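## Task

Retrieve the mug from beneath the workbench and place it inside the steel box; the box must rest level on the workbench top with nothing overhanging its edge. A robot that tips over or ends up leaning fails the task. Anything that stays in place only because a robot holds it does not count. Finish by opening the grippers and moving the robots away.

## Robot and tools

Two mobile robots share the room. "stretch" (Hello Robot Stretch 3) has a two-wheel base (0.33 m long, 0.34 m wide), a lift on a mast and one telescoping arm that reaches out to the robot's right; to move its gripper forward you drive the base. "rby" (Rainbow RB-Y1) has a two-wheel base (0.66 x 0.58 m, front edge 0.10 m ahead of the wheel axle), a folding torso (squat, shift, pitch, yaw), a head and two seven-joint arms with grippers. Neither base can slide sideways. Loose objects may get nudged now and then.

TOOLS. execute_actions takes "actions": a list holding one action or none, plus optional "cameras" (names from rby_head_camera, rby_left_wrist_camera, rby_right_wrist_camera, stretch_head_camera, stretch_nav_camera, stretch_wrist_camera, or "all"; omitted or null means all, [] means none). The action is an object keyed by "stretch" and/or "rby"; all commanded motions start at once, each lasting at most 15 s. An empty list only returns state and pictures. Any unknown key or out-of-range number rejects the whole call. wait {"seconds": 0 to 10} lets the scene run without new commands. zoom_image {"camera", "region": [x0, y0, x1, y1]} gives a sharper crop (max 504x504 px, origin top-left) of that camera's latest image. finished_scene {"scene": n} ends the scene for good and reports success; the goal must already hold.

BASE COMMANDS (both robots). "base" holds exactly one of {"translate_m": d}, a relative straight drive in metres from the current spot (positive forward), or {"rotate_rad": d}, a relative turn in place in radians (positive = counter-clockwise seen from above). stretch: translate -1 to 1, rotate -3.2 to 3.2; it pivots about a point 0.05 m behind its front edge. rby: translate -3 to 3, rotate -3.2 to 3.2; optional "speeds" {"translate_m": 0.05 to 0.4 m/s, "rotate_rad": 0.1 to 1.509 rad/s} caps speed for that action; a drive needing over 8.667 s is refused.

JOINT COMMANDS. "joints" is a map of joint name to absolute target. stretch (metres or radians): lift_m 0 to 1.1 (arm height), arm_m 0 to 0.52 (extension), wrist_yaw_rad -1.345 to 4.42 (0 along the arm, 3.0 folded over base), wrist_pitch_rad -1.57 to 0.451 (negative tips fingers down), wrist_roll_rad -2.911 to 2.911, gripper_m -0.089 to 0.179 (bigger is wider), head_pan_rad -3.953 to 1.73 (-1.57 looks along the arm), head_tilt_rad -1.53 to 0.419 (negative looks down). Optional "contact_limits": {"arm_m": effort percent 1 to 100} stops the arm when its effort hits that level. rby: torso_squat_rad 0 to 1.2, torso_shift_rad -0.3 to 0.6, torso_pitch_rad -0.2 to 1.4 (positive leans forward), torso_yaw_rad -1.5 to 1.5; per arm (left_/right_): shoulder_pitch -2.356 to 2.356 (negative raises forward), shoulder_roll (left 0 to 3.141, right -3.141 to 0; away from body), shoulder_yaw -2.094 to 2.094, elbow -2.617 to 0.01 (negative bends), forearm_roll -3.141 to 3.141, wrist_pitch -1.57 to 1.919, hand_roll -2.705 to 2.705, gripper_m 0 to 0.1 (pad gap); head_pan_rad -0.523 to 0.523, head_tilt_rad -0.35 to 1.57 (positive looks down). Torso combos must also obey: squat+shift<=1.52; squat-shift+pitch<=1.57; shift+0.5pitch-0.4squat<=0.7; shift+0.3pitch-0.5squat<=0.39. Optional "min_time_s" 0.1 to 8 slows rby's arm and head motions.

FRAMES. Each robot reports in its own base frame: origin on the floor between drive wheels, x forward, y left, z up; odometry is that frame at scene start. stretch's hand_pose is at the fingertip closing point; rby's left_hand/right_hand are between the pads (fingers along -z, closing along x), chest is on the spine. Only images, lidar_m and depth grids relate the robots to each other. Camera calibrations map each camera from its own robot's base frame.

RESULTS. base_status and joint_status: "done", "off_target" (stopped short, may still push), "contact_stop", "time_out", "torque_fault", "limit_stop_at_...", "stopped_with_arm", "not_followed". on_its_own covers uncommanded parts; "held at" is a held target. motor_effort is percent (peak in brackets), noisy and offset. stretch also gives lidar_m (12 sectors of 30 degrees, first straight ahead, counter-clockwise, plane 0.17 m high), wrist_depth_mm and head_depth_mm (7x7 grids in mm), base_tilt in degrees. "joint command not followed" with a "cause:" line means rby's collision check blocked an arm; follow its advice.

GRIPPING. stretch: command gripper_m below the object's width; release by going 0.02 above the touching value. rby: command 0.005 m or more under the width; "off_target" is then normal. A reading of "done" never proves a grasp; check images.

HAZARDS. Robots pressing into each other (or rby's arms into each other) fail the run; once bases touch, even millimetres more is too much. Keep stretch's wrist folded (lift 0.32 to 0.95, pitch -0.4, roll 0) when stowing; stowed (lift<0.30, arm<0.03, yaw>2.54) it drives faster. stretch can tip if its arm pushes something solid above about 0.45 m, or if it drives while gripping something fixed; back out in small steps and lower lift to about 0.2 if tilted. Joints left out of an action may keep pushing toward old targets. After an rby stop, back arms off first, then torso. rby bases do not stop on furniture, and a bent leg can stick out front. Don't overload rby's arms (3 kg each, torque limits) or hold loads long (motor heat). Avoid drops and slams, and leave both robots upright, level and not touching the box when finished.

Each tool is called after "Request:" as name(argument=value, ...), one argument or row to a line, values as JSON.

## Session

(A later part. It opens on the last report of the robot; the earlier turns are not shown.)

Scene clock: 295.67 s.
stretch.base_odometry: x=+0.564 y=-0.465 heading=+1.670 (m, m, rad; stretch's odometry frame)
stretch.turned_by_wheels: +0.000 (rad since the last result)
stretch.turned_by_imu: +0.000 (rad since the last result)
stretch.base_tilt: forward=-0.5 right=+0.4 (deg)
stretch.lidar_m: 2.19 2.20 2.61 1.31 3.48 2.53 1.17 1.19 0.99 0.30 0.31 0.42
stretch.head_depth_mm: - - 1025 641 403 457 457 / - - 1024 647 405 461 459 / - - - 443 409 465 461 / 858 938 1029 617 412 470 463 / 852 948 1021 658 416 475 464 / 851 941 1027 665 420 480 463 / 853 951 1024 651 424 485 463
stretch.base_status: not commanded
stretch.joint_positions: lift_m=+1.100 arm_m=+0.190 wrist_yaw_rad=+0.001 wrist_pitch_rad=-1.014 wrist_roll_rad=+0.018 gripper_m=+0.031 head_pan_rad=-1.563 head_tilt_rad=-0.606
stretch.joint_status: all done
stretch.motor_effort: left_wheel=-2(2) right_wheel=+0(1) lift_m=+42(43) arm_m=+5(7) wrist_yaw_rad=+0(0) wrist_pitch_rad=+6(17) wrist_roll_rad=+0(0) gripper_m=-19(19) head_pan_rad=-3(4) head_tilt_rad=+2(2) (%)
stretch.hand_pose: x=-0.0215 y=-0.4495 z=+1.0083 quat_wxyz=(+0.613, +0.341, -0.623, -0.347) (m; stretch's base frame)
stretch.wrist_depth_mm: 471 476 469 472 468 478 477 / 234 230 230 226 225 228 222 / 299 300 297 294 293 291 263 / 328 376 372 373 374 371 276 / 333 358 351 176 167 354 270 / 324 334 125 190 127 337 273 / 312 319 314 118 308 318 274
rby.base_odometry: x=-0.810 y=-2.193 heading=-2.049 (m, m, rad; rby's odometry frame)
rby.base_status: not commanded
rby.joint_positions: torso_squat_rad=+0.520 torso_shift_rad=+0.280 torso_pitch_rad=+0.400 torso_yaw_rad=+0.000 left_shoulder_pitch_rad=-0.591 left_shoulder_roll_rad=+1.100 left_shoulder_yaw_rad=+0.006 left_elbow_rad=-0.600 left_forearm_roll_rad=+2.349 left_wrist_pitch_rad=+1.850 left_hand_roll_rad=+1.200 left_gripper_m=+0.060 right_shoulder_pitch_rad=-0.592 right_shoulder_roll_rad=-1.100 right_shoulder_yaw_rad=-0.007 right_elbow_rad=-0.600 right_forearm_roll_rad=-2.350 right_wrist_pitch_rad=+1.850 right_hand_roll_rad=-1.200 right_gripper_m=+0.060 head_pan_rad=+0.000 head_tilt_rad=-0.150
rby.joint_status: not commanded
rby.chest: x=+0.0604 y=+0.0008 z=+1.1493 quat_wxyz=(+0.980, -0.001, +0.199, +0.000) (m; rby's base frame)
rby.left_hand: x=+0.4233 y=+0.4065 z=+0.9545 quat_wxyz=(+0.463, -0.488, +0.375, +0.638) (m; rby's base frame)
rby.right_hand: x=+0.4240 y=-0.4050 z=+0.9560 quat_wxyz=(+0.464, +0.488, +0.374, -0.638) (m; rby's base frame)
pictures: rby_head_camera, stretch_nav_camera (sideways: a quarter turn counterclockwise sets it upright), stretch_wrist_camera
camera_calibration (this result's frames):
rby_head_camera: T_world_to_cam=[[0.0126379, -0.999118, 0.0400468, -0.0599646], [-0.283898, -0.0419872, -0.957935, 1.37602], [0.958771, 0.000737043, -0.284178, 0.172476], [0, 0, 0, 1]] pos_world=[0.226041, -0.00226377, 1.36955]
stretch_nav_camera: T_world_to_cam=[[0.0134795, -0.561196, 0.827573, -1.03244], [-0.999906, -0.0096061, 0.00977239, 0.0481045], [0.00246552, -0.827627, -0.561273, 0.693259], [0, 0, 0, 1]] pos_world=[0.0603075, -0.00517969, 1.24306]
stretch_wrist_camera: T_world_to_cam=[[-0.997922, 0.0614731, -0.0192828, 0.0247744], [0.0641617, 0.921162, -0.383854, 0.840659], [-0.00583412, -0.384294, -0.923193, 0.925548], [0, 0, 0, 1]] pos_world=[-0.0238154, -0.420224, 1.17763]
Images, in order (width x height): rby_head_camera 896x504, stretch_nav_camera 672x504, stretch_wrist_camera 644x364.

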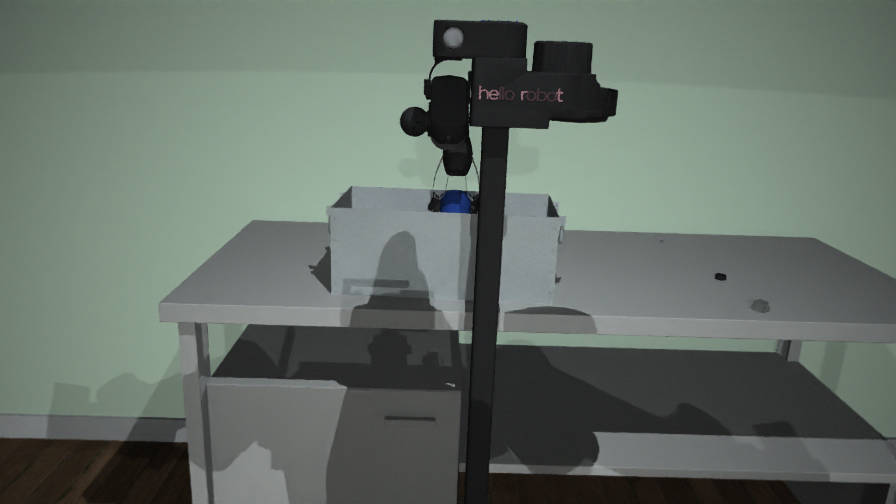

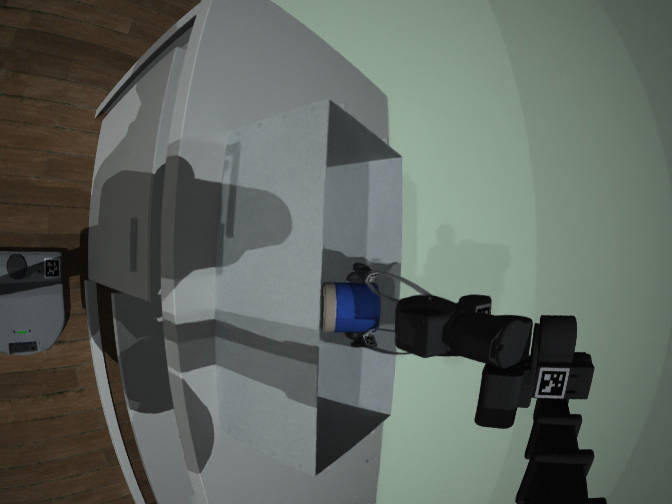

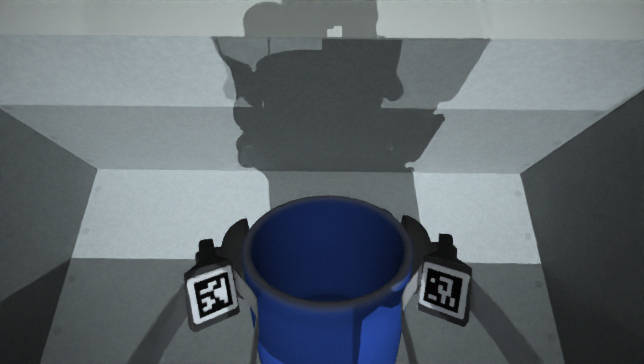

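Request:
execute_actions(
  actions=[
    {"stretch":{"joints":{"arm_m":0.225,"lift_m":1.0}}},
  ],
  cameras=["stretch_nav_camera","stretch_wrist_camera"],
)

Request:
execute_actions(
  actions=[
    {"stretch":{"joints":{"gripper_m":0.15}}},
  ],
  cameras=[],
)

Request:
execute_actions(
  actions=[
    {"stretch":{"joints":{"lift_m":1.1}}},
  ],
  cameras=[],
)

Request:
execute_actions(
  actions=[
    {"stretch":{"joints":{"arm_m":0.15,"wrist_pitch_rad":-0.1}}},
  ],
  cameras=[],
)

Request:
execute_actions(
  actions=[
    {"stretch":{"base":{"translate_m":-0.4},"joints":{"arm_m":0.01,"wrist_yaw_rad":1.5,"head_pan_rad":-0.9,"head_tilt_rad":-0.5}}},
  ],
  cameras=["stretch_nav_camera","rby_head_camera"],
)

Scene clock: 303.67 s.
stretch.base_odometry: x=+0.564 y=-0.465 heading=+1.670 (m, m, rad; stretch's odometry frame)
stretch.turned_by_wheels: +0.000 (rad since the last result)
stretch.turned_by_imu: -0.001 (rad since the last result)
stretch.base_tilt: forward=-0.5 right=+0.4 (deg)
stretch.lidar_m: 2.19 2.20 2.61 1.31 3.49 2.52 1.18 1.19 0.99 0.30 0.31 0.42
stretch.head_depth_mm: 852 918 1015 643 402 456 457 / 851 - - 658 405 462 460 / 853 918 - - 409 465 461 / 852 930 1024 643 412 471 462 / 850 947 1022 659 416 474 462 / 852 946 1027 662 420 480 462 / 851 945 1024 651 424 485 462
stretch.base_status: not commanded
stretch.joint_positions: lift_m=+1.000 arm_m=+0.225 wrist_yaw_rad=+0.001 wrist_pitch_rad=-1.015 wrist_roll_rad=+0.018 gripper_m=+0.031 head_pan_rad=-1.563 head_tilt_rad=-0.606
stretch.joint_status: all done
stretch.motor_effort: left_wheel=-2(1) right_wheel=+1(1) lift_m=+33(34) arm_m=+5(5) wrist_yaw_rad=+0(0) wrist_pitch_rad=+7(7) wrist_roll_rad=+0(0) gripper_m=-19(19) head_pan_rad=-4(4) head_tilt_rad=+2(2) (%)
stretch.hand_pose: x=-0.0215 y=-0.4842 z=+0.9084 quat_wxyz=(+0.613, +0.341, -0.623, -0.347) (m; stretch's base frame)
stretch.wrist_depth_mm: 144 145 143 143 143 141 141 / 178 177 177 176 176 174 172 / 232 229 228 227 225 224 222 / 269 272 271 273 268 270 261 / 255 253 250 176 167 256 252 / 238 239 125 190 128 239 240 / 226 226 224 118 223 226 226
rby.base_odometry: x=-0.810 y=-2.193 heading=-2.049 (m, m, rad; rby's odometry frame)
rby.base_status: not commanded
rby.joint_positions: torso_squat_rad=+0.520 torso_shift_rad=+0.280 torso_pitch_rad=+0.400 torso_yaw_rad=+0.000 left_shoulder_pitch_rad=-0.591 left_shoulder_roll_rad=+1.100 left_shoulder_yaw_rad=+0.006 left_elbow_rad=-0.600 left_forearm_roll_rad=+2.349 left_wrist_pitch_rad=+1.850 left_hand_roll_rad=+1.200 left_gripper_m=+0.060 right_shoulder_pitch_rad=-0.592 right_shoulder_roll_rad=-1.100 right_shoulder_yaw_rad=-0.007 right_elbow_rad=-0.600 right_forearm_roll_rad=-2.350 right_wrist_pitch_rad=+1.850 right_hand_roll_rad=-1.200 right_gripper_m=+0.060 head_pan_rad=+0.000 head_tilt_rad=-0.150
rby.joint_status: not commanded
rby.chest: x=+0.0604 y=+0.0008 z=+1.1493 quat_wxyz=(+0.980, -0.001, +0.199, +0.000) (m; rby's base frame)
rby.left_hand: x=+0.4233 y=+0.4065 z=+0.9545 quat_wxyz=(+0.463, -0.488, +0.375, +0.638) (m; rby's base frame)
rby.right_hand: x=+0.4240 y=-0.4050 z=+0.9560 quat_wxyz=(+0.464, +0.488, +0.374, -0.638) (m; rby's base frame)
pictures: stretch_nav_camera (sideways: a quarter turn counterclockwise sets it upright), stretch_wrist_camera
camera_calibration (this result's frames):
stretch_nav_camera: T_world_to_cam=[[0.0134796, -0.561196, 0.827573, -1.03244], [-0.999906, -0.00960622, 0.00977239, 0.0481045], [0.00246561, -0.827627, -0.561273, 0.693259], [0, 0, 0, 1]] pos_world=[0.0603075, -0.00517968, 1.24306]
stretch_wrist_camera: T_world_to_cam=[[-0.997922, 0.0615035, -0.0191886, 0.0249075], [0.0641625, 0.921741, -0.382461, 0.833256], [-0.00583582, -0.382898, -0.923772, 0.821207], [0, 0, 0, 1]] pos_world=[-0.0238156, -0.45514, 1.07777]
Images, in order (width x height): stretch_nav_camera 672x504, stretch_wrist_camera 644x364.

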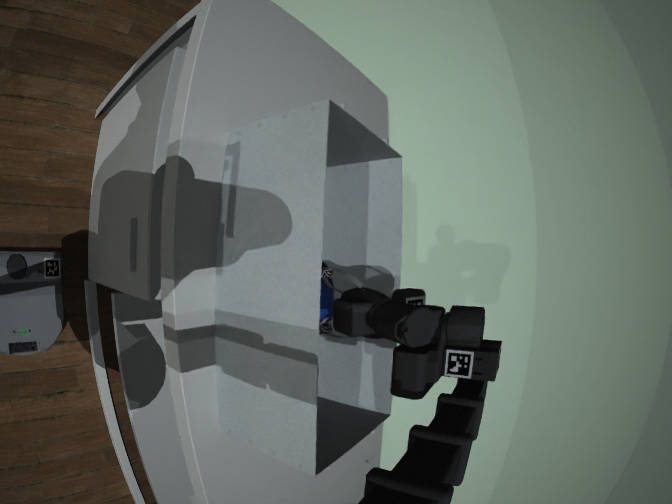

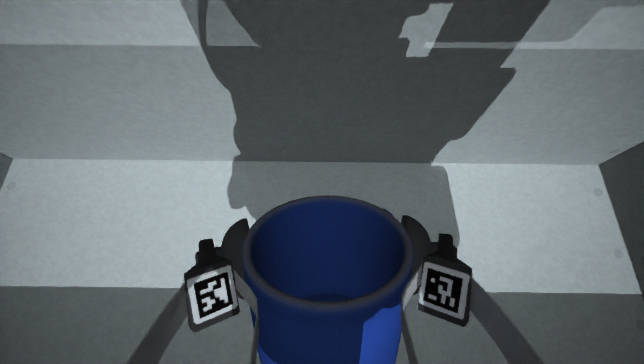

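Scene clock: 305.37 s.
stretch.base_odometry: x=+0.564 y=-0.465 heading=+1.670 (m, m, rad; stretch's odometry frame)
stretch.turned_by_wheels: +0.000 (rad since the last result)
stretch.turned_by_imu: +0.000 (rad since the last result)
stretch.base_tilt: forward=-0.5 right=+0.3 (deg)
stretch.lidar_m: 2.19 2.20 2.61 1.32 3.50 2.53 1.18 1.19 0.99 0.30 0.31 0.42
stretch.head_depth_mm: 853 916 1015 641 402 457 457 / 854 - - 648 405 461 459 / 848 915 - - 409 466 461 / 853 927 1031 642 412 470 463 / 852 946 1027 656 416 475 462 / 854 945 1030 663 420 479 463 / 852 944 1027 653 424 485 462
stretch.base_status: not commanded
stretch.joint_positions: lift_m=+1.000 arm_m=+0.225 wrist_yaw_rad=+0.001 wrist_pitch_rad=-1.012 wrist_roll_rad=+0.018 gripper_m=+0.150 head_pan_rad=-1.563 head_tilt_rad=-0.606
stretch.joint_status: all done
stretch.motor_effort: left_wheel=-1(2) right_wheel=+1(0) lift_m=+33(34) arm_m=+5(5) wrist_yaw_rad=+0(0) wrist_pitch_rad=+5(8) wrist_roll_rad=+0(0) gripper_m=+0(83) head_pan_rad=-4(4) head_tilt_rad=+2(2) (%)
stretch.hand_pose: x=-0.0215 y=-0.4851 z=+0.9088 quat_wxyz=(+0.613, +0.340, -0.624, -0.346) (m; stretch's base frame)
stretch.wrist_depth_mm: 144 143 143 143 141 141 140 / 177 176 175 174 173 172 172 / 229 230 225 226 223 222 221 / 270 272 270 212 269 267 266 / 256 257 254 241 249 257 250 / 242 - 238 233 239 - 238 / 228 225 227 227 225 225 227
rby.base_odometry: x=-0.810 y=-2.193 heading=-2.049 (m, m, rad; rby's odometry frame)
rby.base_status: not commanded
rby.joint_positions: torso_squat_rad=+0.520 torso_shift_rad=+0.280 torso_pitch_rad=+0.400 torso_yaw_rad=+0.000 left_shoulder_pitch_rad=-0.591 left_shoulder_roll_rad=+1.100 left_shoulder_yaw_rad=+0.006 left_elbow_rad=-0.600 left_forearm_roll_rad=+2.349 left_wrist_pitch_rad=+1.850 left_hand_roll_rad=+1.200 left_gripper_m=+0.060 right_shoulder_pitch_rad=-0.592 right_shoulder_roll_rad=-1.100 right_shoulder_yaw_rad=-0.007 right_elbow_rad=-0.600 right_forearm_roll_rad=-2.350 right_wrist_pitch_rad=+1.850 right_hand_roll_rad=-1.200 right_gripper_m=+0.060 head_pan_rad=+0.000 head_tilt_rad=-0.150
rby.joint_status: not commanded
rby.chest: x=+0.0604 y=+0.0008 z=+1.1493 quat_wxyz=(+0.980, -0.001, +0.199, +0.000) (m; rby's base frame)
rby.left_hand: x=+0.4233 y=+0.4065 z=+0.9545 quat_wxyz=(+0.463, -0.488, +0.375, +0.638) (m; rby's base frame)
rby.right_hand: x=+0.4240 y=-0.4050 z=+0.9560 quat_wxyz=(+0.464, +0.488, +0.374, -0.638) (m; rby's base frame)
pictures: none
No camera images: the call's "cameras" was empty. Leave "cameras" out to get every camera's image.

Scene clock: 307.10 s.
stretch.base_odometry: x=+0.564 y=-0.465 heading=+1.670 (m, m, rad; stretch's odometry frame)
stretch.turned_by_wheels: +0.000 (rad since the last result)
stretch.turned_by_imu: +0.000 (rad since the last result)
stretch.base_tilt: forward=-0.6 right=+0.4 (deg)
stretch.lidar_m: 2.19 2.21 2.61 1.31 3.48 2.51 1.17 1.19 0.99 0.30 0.31 0.42
stretch.head_depth_mm: 836 974 1026 638 402 458 457 / - 978 1027 655 405 461 459 / - - - 637 409 466 461 / 851 944 1010 652 413 470 464 / 854 944 1029 670 416 475 462 / 852 950 1022 665 421 480 463 / 852 945 1026 652 423 485 462
stretch.base_status: not commanded
stretch.joint_positions: lift_m=+1.100 arm_m=+0.225 wrist_yaw_rad=+0.001 wrist_pitch_rad=-1.010 wrist_roll_rad=+0.018 gripper_m=+0.150 head_pan_rad=-1.563 head_tilt_rad=-0.606
stretch.joint_status: all done
stretch.motor_effort: left_wheel=-1(2) right_wheel=+0(1) lift_m=+40(44) arm_m=+5(5) wrist_yaw_rad=+0(0) wrist_pitch_rad=+5(5) wrist_roll_rad=+0(0) gripper_m=-1(1) head_pan_rad=-4(4) head_tilt_rad=+2(2) (%)
stretch.hand_pose: x=-0.0215 y=-0.4853 z=+1.0087 quat_wxyz=(+0.613, +0.340, -0.624, -0.345) (m; stretch's base frame)
stretch.wrist_depth_mm: 474 478 466 479 477 478 479 / 431 446 436 435 438 444 433 / 227 229 226 223 222 220 218 / 303 322 318 314 313 309 265 / 327 362 353 343 355 355 273 / 327 - 334 329 337 - 273 / 317 316 320 321 321 314 261
rby.base_odometry: x=-0.810 y=-2.193 heading=-2.049 (m, m, rad; rby's odometry frame)
rby.base_status: not commanded
rby.joint_positions: torso_squat_rad=+0.520 torso_shift_rad=+0.280 torso_pitch_rad=+0.400 torso_yaw_rad=+0.000 left_shoulder_pitch_rad=-0.591 left_shoulder_roll_rad=+1.100 left_shoulder_yaw_rad=+0.006 left_elbow_rad=-0.600 left_forearm_roll_rad=+2.349 left_wrist_pitch_rad=+1.850 left_hand_roll_rad=+1.200 left_gripper_m=+0.060 right_shoulder_pitch_rad=-0.592 right_shoulder_roll_rad=-1.100 right_shoulder_yaw_rad=-0.007 right_elbow_rad=-0.600 right_forearm_roll_rad=-2.350 right_wrist_pitch_rad=+1.850 right_hand_roll_rad=-1.200 right_gripper_m=+0.060 head_pan_rad=+0.000 head_tilt_rad=-0.150
rby.joint_status: not commanded
rby.chest: x=+0.0604 y=+0.0008 z=+1.1493 quat_wxyz=(+0.980, -0.001, +0.199, +0.000) (m; rby's base frame)
rby.left_hand: x=+0.4233 y=+0.4065 z=+0.9545 quat_wxyz=(+0.463, -0.488, +0.375, +0.638) (m; rby's base frame)
rby.right_hand: x=+0.4240 y=-0.4050 z=+0.9560 quat_wxyz=(+0.464, +0.488, +0.374, -0.638) (m; rby's base frame)
pictures: none
No camera images: the call's "cameras" was empty. Leave "cameras" out to get every camera's image.

Scene clock: 308.83 s.
stretch.base_odometry: x=+0.564 y=-0.465 heading=+1.670 (m, m, rad; stretch's odometry frame)
stretch.turned_by_wheels: +0.000 (rad since the last result)
stretch.turned_by_imu: +0.000 (rad since the last result)
stretch.base_tilt: forward=-0.6 right=+0.4 (deg)
stretch.lidar_m: 2.19 2.21 2.62 1.32 3.49 2.52 1.18 1.20 0.99 0.30 0.31 0.42
stretch.head_depth_mm: - - 1027 640 402 456 458 / - - 1037 644 406 462 460 / - - 600 641 409 465 461 / 858 923 1028 653 413 470 462 / 852 959 1029 658 416 475 462 / 852 948 1022 664 420 480 463 / 850 946 1024 651 424 484 463
stretch.base_status: not commanded
stretch.joint_positions: lift_m=+1.100 arm_m=+0.150 wrist_yaw_rad=+0.001 wrist_pitch_rad=-0.124 wrist_roll_rad=+0.018 gripper_m=+0.150 head_pan_rad=-1.563 head_tilt_rad=-0.606
stretch.joint_status: all done
stretch.motor_effort: left_wheel=-2(2) right_wheel=+0(1) lift_m=+41(40) arm_m=-7(6) wrist_yaw_rad=+0(0) wrist_pitch_rad=+11(13) wrist_roll_rad=+0(0) gripper_m=+0(0) head_pan_rad=-4(3) head_tilt_rad=+2(2) (%)
stretch.hand_pose: x=-0.0213 y=-0.5467 z=+1.1830 quat_wxyz=(+0.700, +0.044, -0.712, -0.044) (m; stretch's base frame)
stretch.wrist_depth_mm: 558 564 565 565 578 587 582 / 572 581 586 594 608 603 626 / 608 607 639 626 637 645 665 / 652 638 656 660 665 668 667 / 681 657 682 706 699 686 722 / 713 - 725 723 715 - 726 / 590 576 595 587 593 566 571
rby.base_odometry: x=-0.810 y=-2.193 heading=-2.049 (m, m, rad; rby's odometry frame)
rby.base_status: not commanded
rby.joint_positions: torso_squat_rad=+0.520 torso_shift_rad=+0.280 torso_pitch_rad=+0.400 torso_yaw_rad=+0.000 left_shoulder_pitch_rad=-0.591 left_shoulder_roll_rad=+1.100 left_shoulder_yaw_rad=+0.006 left_elbow_rad=-0.600 left_forearm_roll_rad=+2.349 left_wrist_pitch_rad=+1.850 left_hand_roll_rad=+1.200 left_gripper_m=+0.060 right_shoulder_pitch_rad=-0.592 right_shoulder_roll_rad=-1.100 right_shoulder_yaw_rad=-0.007 right_elbow_rad=-0.600 right_forearm_roll_rad=-2.350 right_wrist_pitch_rad=+1.850 right_hand_roll_rad=-1.200 right_gripper_m=+0.060 head_pan_rad=+0.000 head_tilt_rad=-0.150
rby.joint_status: not commanded
rby.chest: x=+0.0604 y=+0.0008 z=+1.1493 quat_wxyz=(+0.980, -0.001, +0.199, +0.000) (m; rby's base frame)
rby.left_hand: x=+0.4233 y=+0.4065 z=+0.9545 quat_wxyz=(+0.463, -0.488, +0.375, +0.638) (m; rby's base frame)
rby.right_hand: x=+0.4240 y=-0.4050 z=+0.9560 quat_wxyz=(+0.464, +0.488, +0.374, -0.638) (m; rby's base frame)
pictures: none
No camera images: the call's "cameras" was empty. Leave "cameras" out to get every camera's image.

Scene clock: 313.80 s.
stretch.base_odometry: x=+0.604 y=-0.863 heading=+1.670 (m, m, rad; stretch's odometry frame)
stretch.turned_by_wheels: +0.000 (rad since the last result)
stretch.turned_by_imu: -0.002 (rad since the last result)
stretch.base_tilt: forward=-0.5 right=+0.3 (deg)
stretch.lidar_m: 1.01 2.54 1.36 1.33 2.91 2.11 2.03 0.79 0.99 0.96 0.50 0.46
stretch.head_depth_mm: 889 - - - - - 475 / 945 1004 - - - 453 477 / 1010 1101 1204 711 - 475 480 / 1082 1193 1295 811 479 534 506 / 1175 1292 1366 885 516 565 747 / 1273 1410 1509 830 608 603 893 / 1390 1567 1740 664 723 846 1144
stretch.base_status: done
stretch.joint_positions: lift_m=+1.100 arm_m=+0.010 wrist_yaw_rad=+1.498 wrist_pitch_rad=-0.123 wrist_roll_rad=+0.018 gripper_m=+0.150 head_pan_rad=-0.907 head_tilt_rad=-0.507
stretch.joint_status: all done
stretch.motor_effort: left_wheel=-2(6) right_wheel=+1(6) lift_m=+41(41) arm_m=-7(6) wrist_yaw_rad=+2(2) wrist_pitch_rad=+11(11) wrist_roll_rad=+0(0) gripper_m=+0(0) head_pan_rad=+2(31) head_tilt_rad=+2(10) (%)
stretch.hand_pose: x=+0.2293 y=-0.1736 z=+1.1832 quat_wxyz=(+0.542, +0.516, -0.492, +0.444) (m; stretch's base frame)
stretch.wrist_depth_mm: - - - - - - 905 / - - - - - - 915 / - - - - - - 890 / - - - - - - 907 / - - - - 654 662 886 / - - - - 614 - 460 / - - - - 465 547 429
rby.base_odometry: x=-0.810 y=-2.193 heading=-2.049 (m, m, rad; rby's odometry frame)
rby.base_status: not commanded
rby.joint_positions: torso_squat_rad=+0.520 torso_shift_rad=+0.280 torso_pitch_rad=+0.400 torso_yaw_rad=+0.000 left_shoulder_pitch_rad=-0.591 left_shoulder_roll_rad=+1.100 left_shoulder_yaw_rad=+0.006 left_elbow_rad=-0.600 left_forearm_roll_rad=+2.349 left_wrist_pitch_rad=+1.850 left_hand_roll_rad=+1.200 left_gripper_m=+0.060 right_shoulder_pitch_rad=-0.592 right_shoulder_roll_rad=-1.100 right_shoulder_yaw_rad=-0.007 right_elbow_rad=-0.600 right_forearm_roll_rad=-2.350 right_wrist_pitch_rad=+1.850 right_hand_roll_rad=-1.200 right_gripper_m=+0.060 head_pan_rad=+0.000 head_tilt_rad=-0.150
rby.joint_status: not commanded
rby.chest: x=+0.0604 y=+0.0008 z=+1.1493 quat_wxyz=(+0.980, -0.001, +0.199, +0.000) (m; rby's base frame)
rby.left_hand: x=+0.4233 y=+0.4065 z=+0.9545 quat_wxyz=(+0.463, -0.488, +0.375, +0.638) (m; rby's base frame)
rby.right_hand: x=+0.4240 y=-0.4050 z=+0.9560 quat_wxyz=(+0.464, +0.488, +0.374, -0.638) (m; rby's base frame)
pictures: rby_head_camera, stretch_nav_camera (sideways: a quarter turn counterclockwise sets it upright)
camera_calibration (this result's frames):
rby_head_camera: T_world_to_cam=[[0.0126377, -0.999118, 0.040047, -0.0599647], [-0.283898, -0.0419872, -0.957935, 1.37602], [0.958771, 0.000736826, -0.284179, 0.172476], [0, 0, 0, 1]] pos_world=[0.226042, -0.00226373, 1.36955]
stretch_nav_camera: T_world_to_cam=[[0.301278, -0.370072, 0.878793, -1.10099], [-0.786891, -0.617013, 0.00993844, 0.0465876], [0.538549, -0.694508, -0.477099, 0.58047], [0, 0, 0, 1]] pos_world=[0.055752, 0.0244411, 1.24402]
Images, in order (width x height): rby_head_camera 896x504, stretch_nav_camera 672x504.

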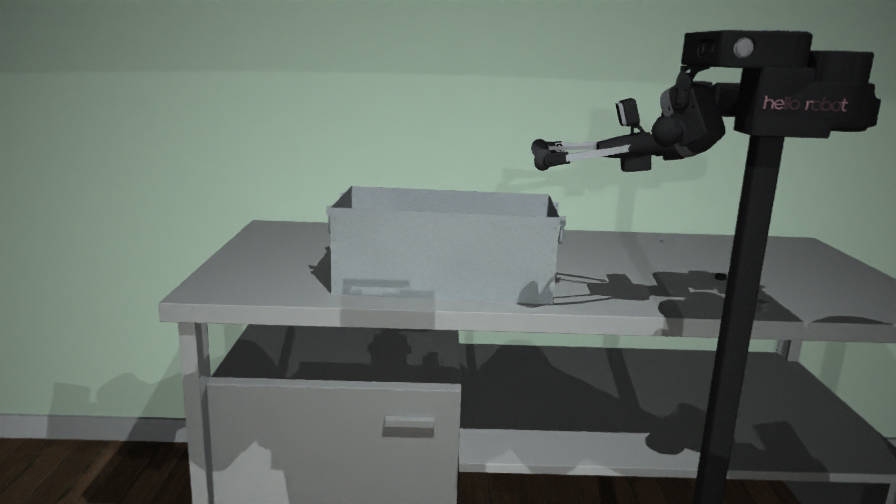

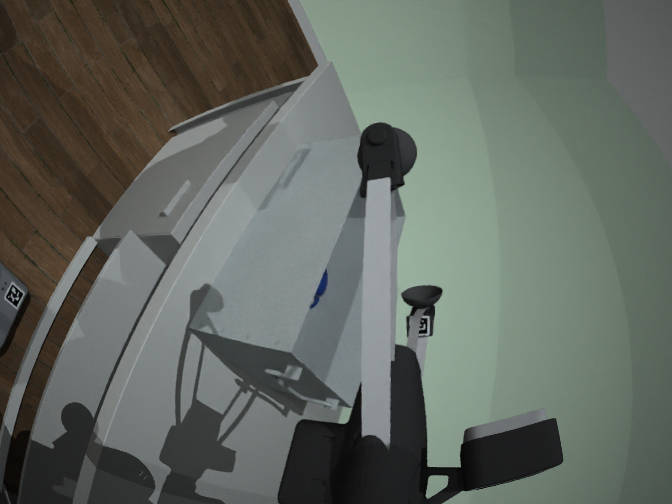

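Request:
finished_scene(
  scene=1,
)

The scene is finished: the task was done.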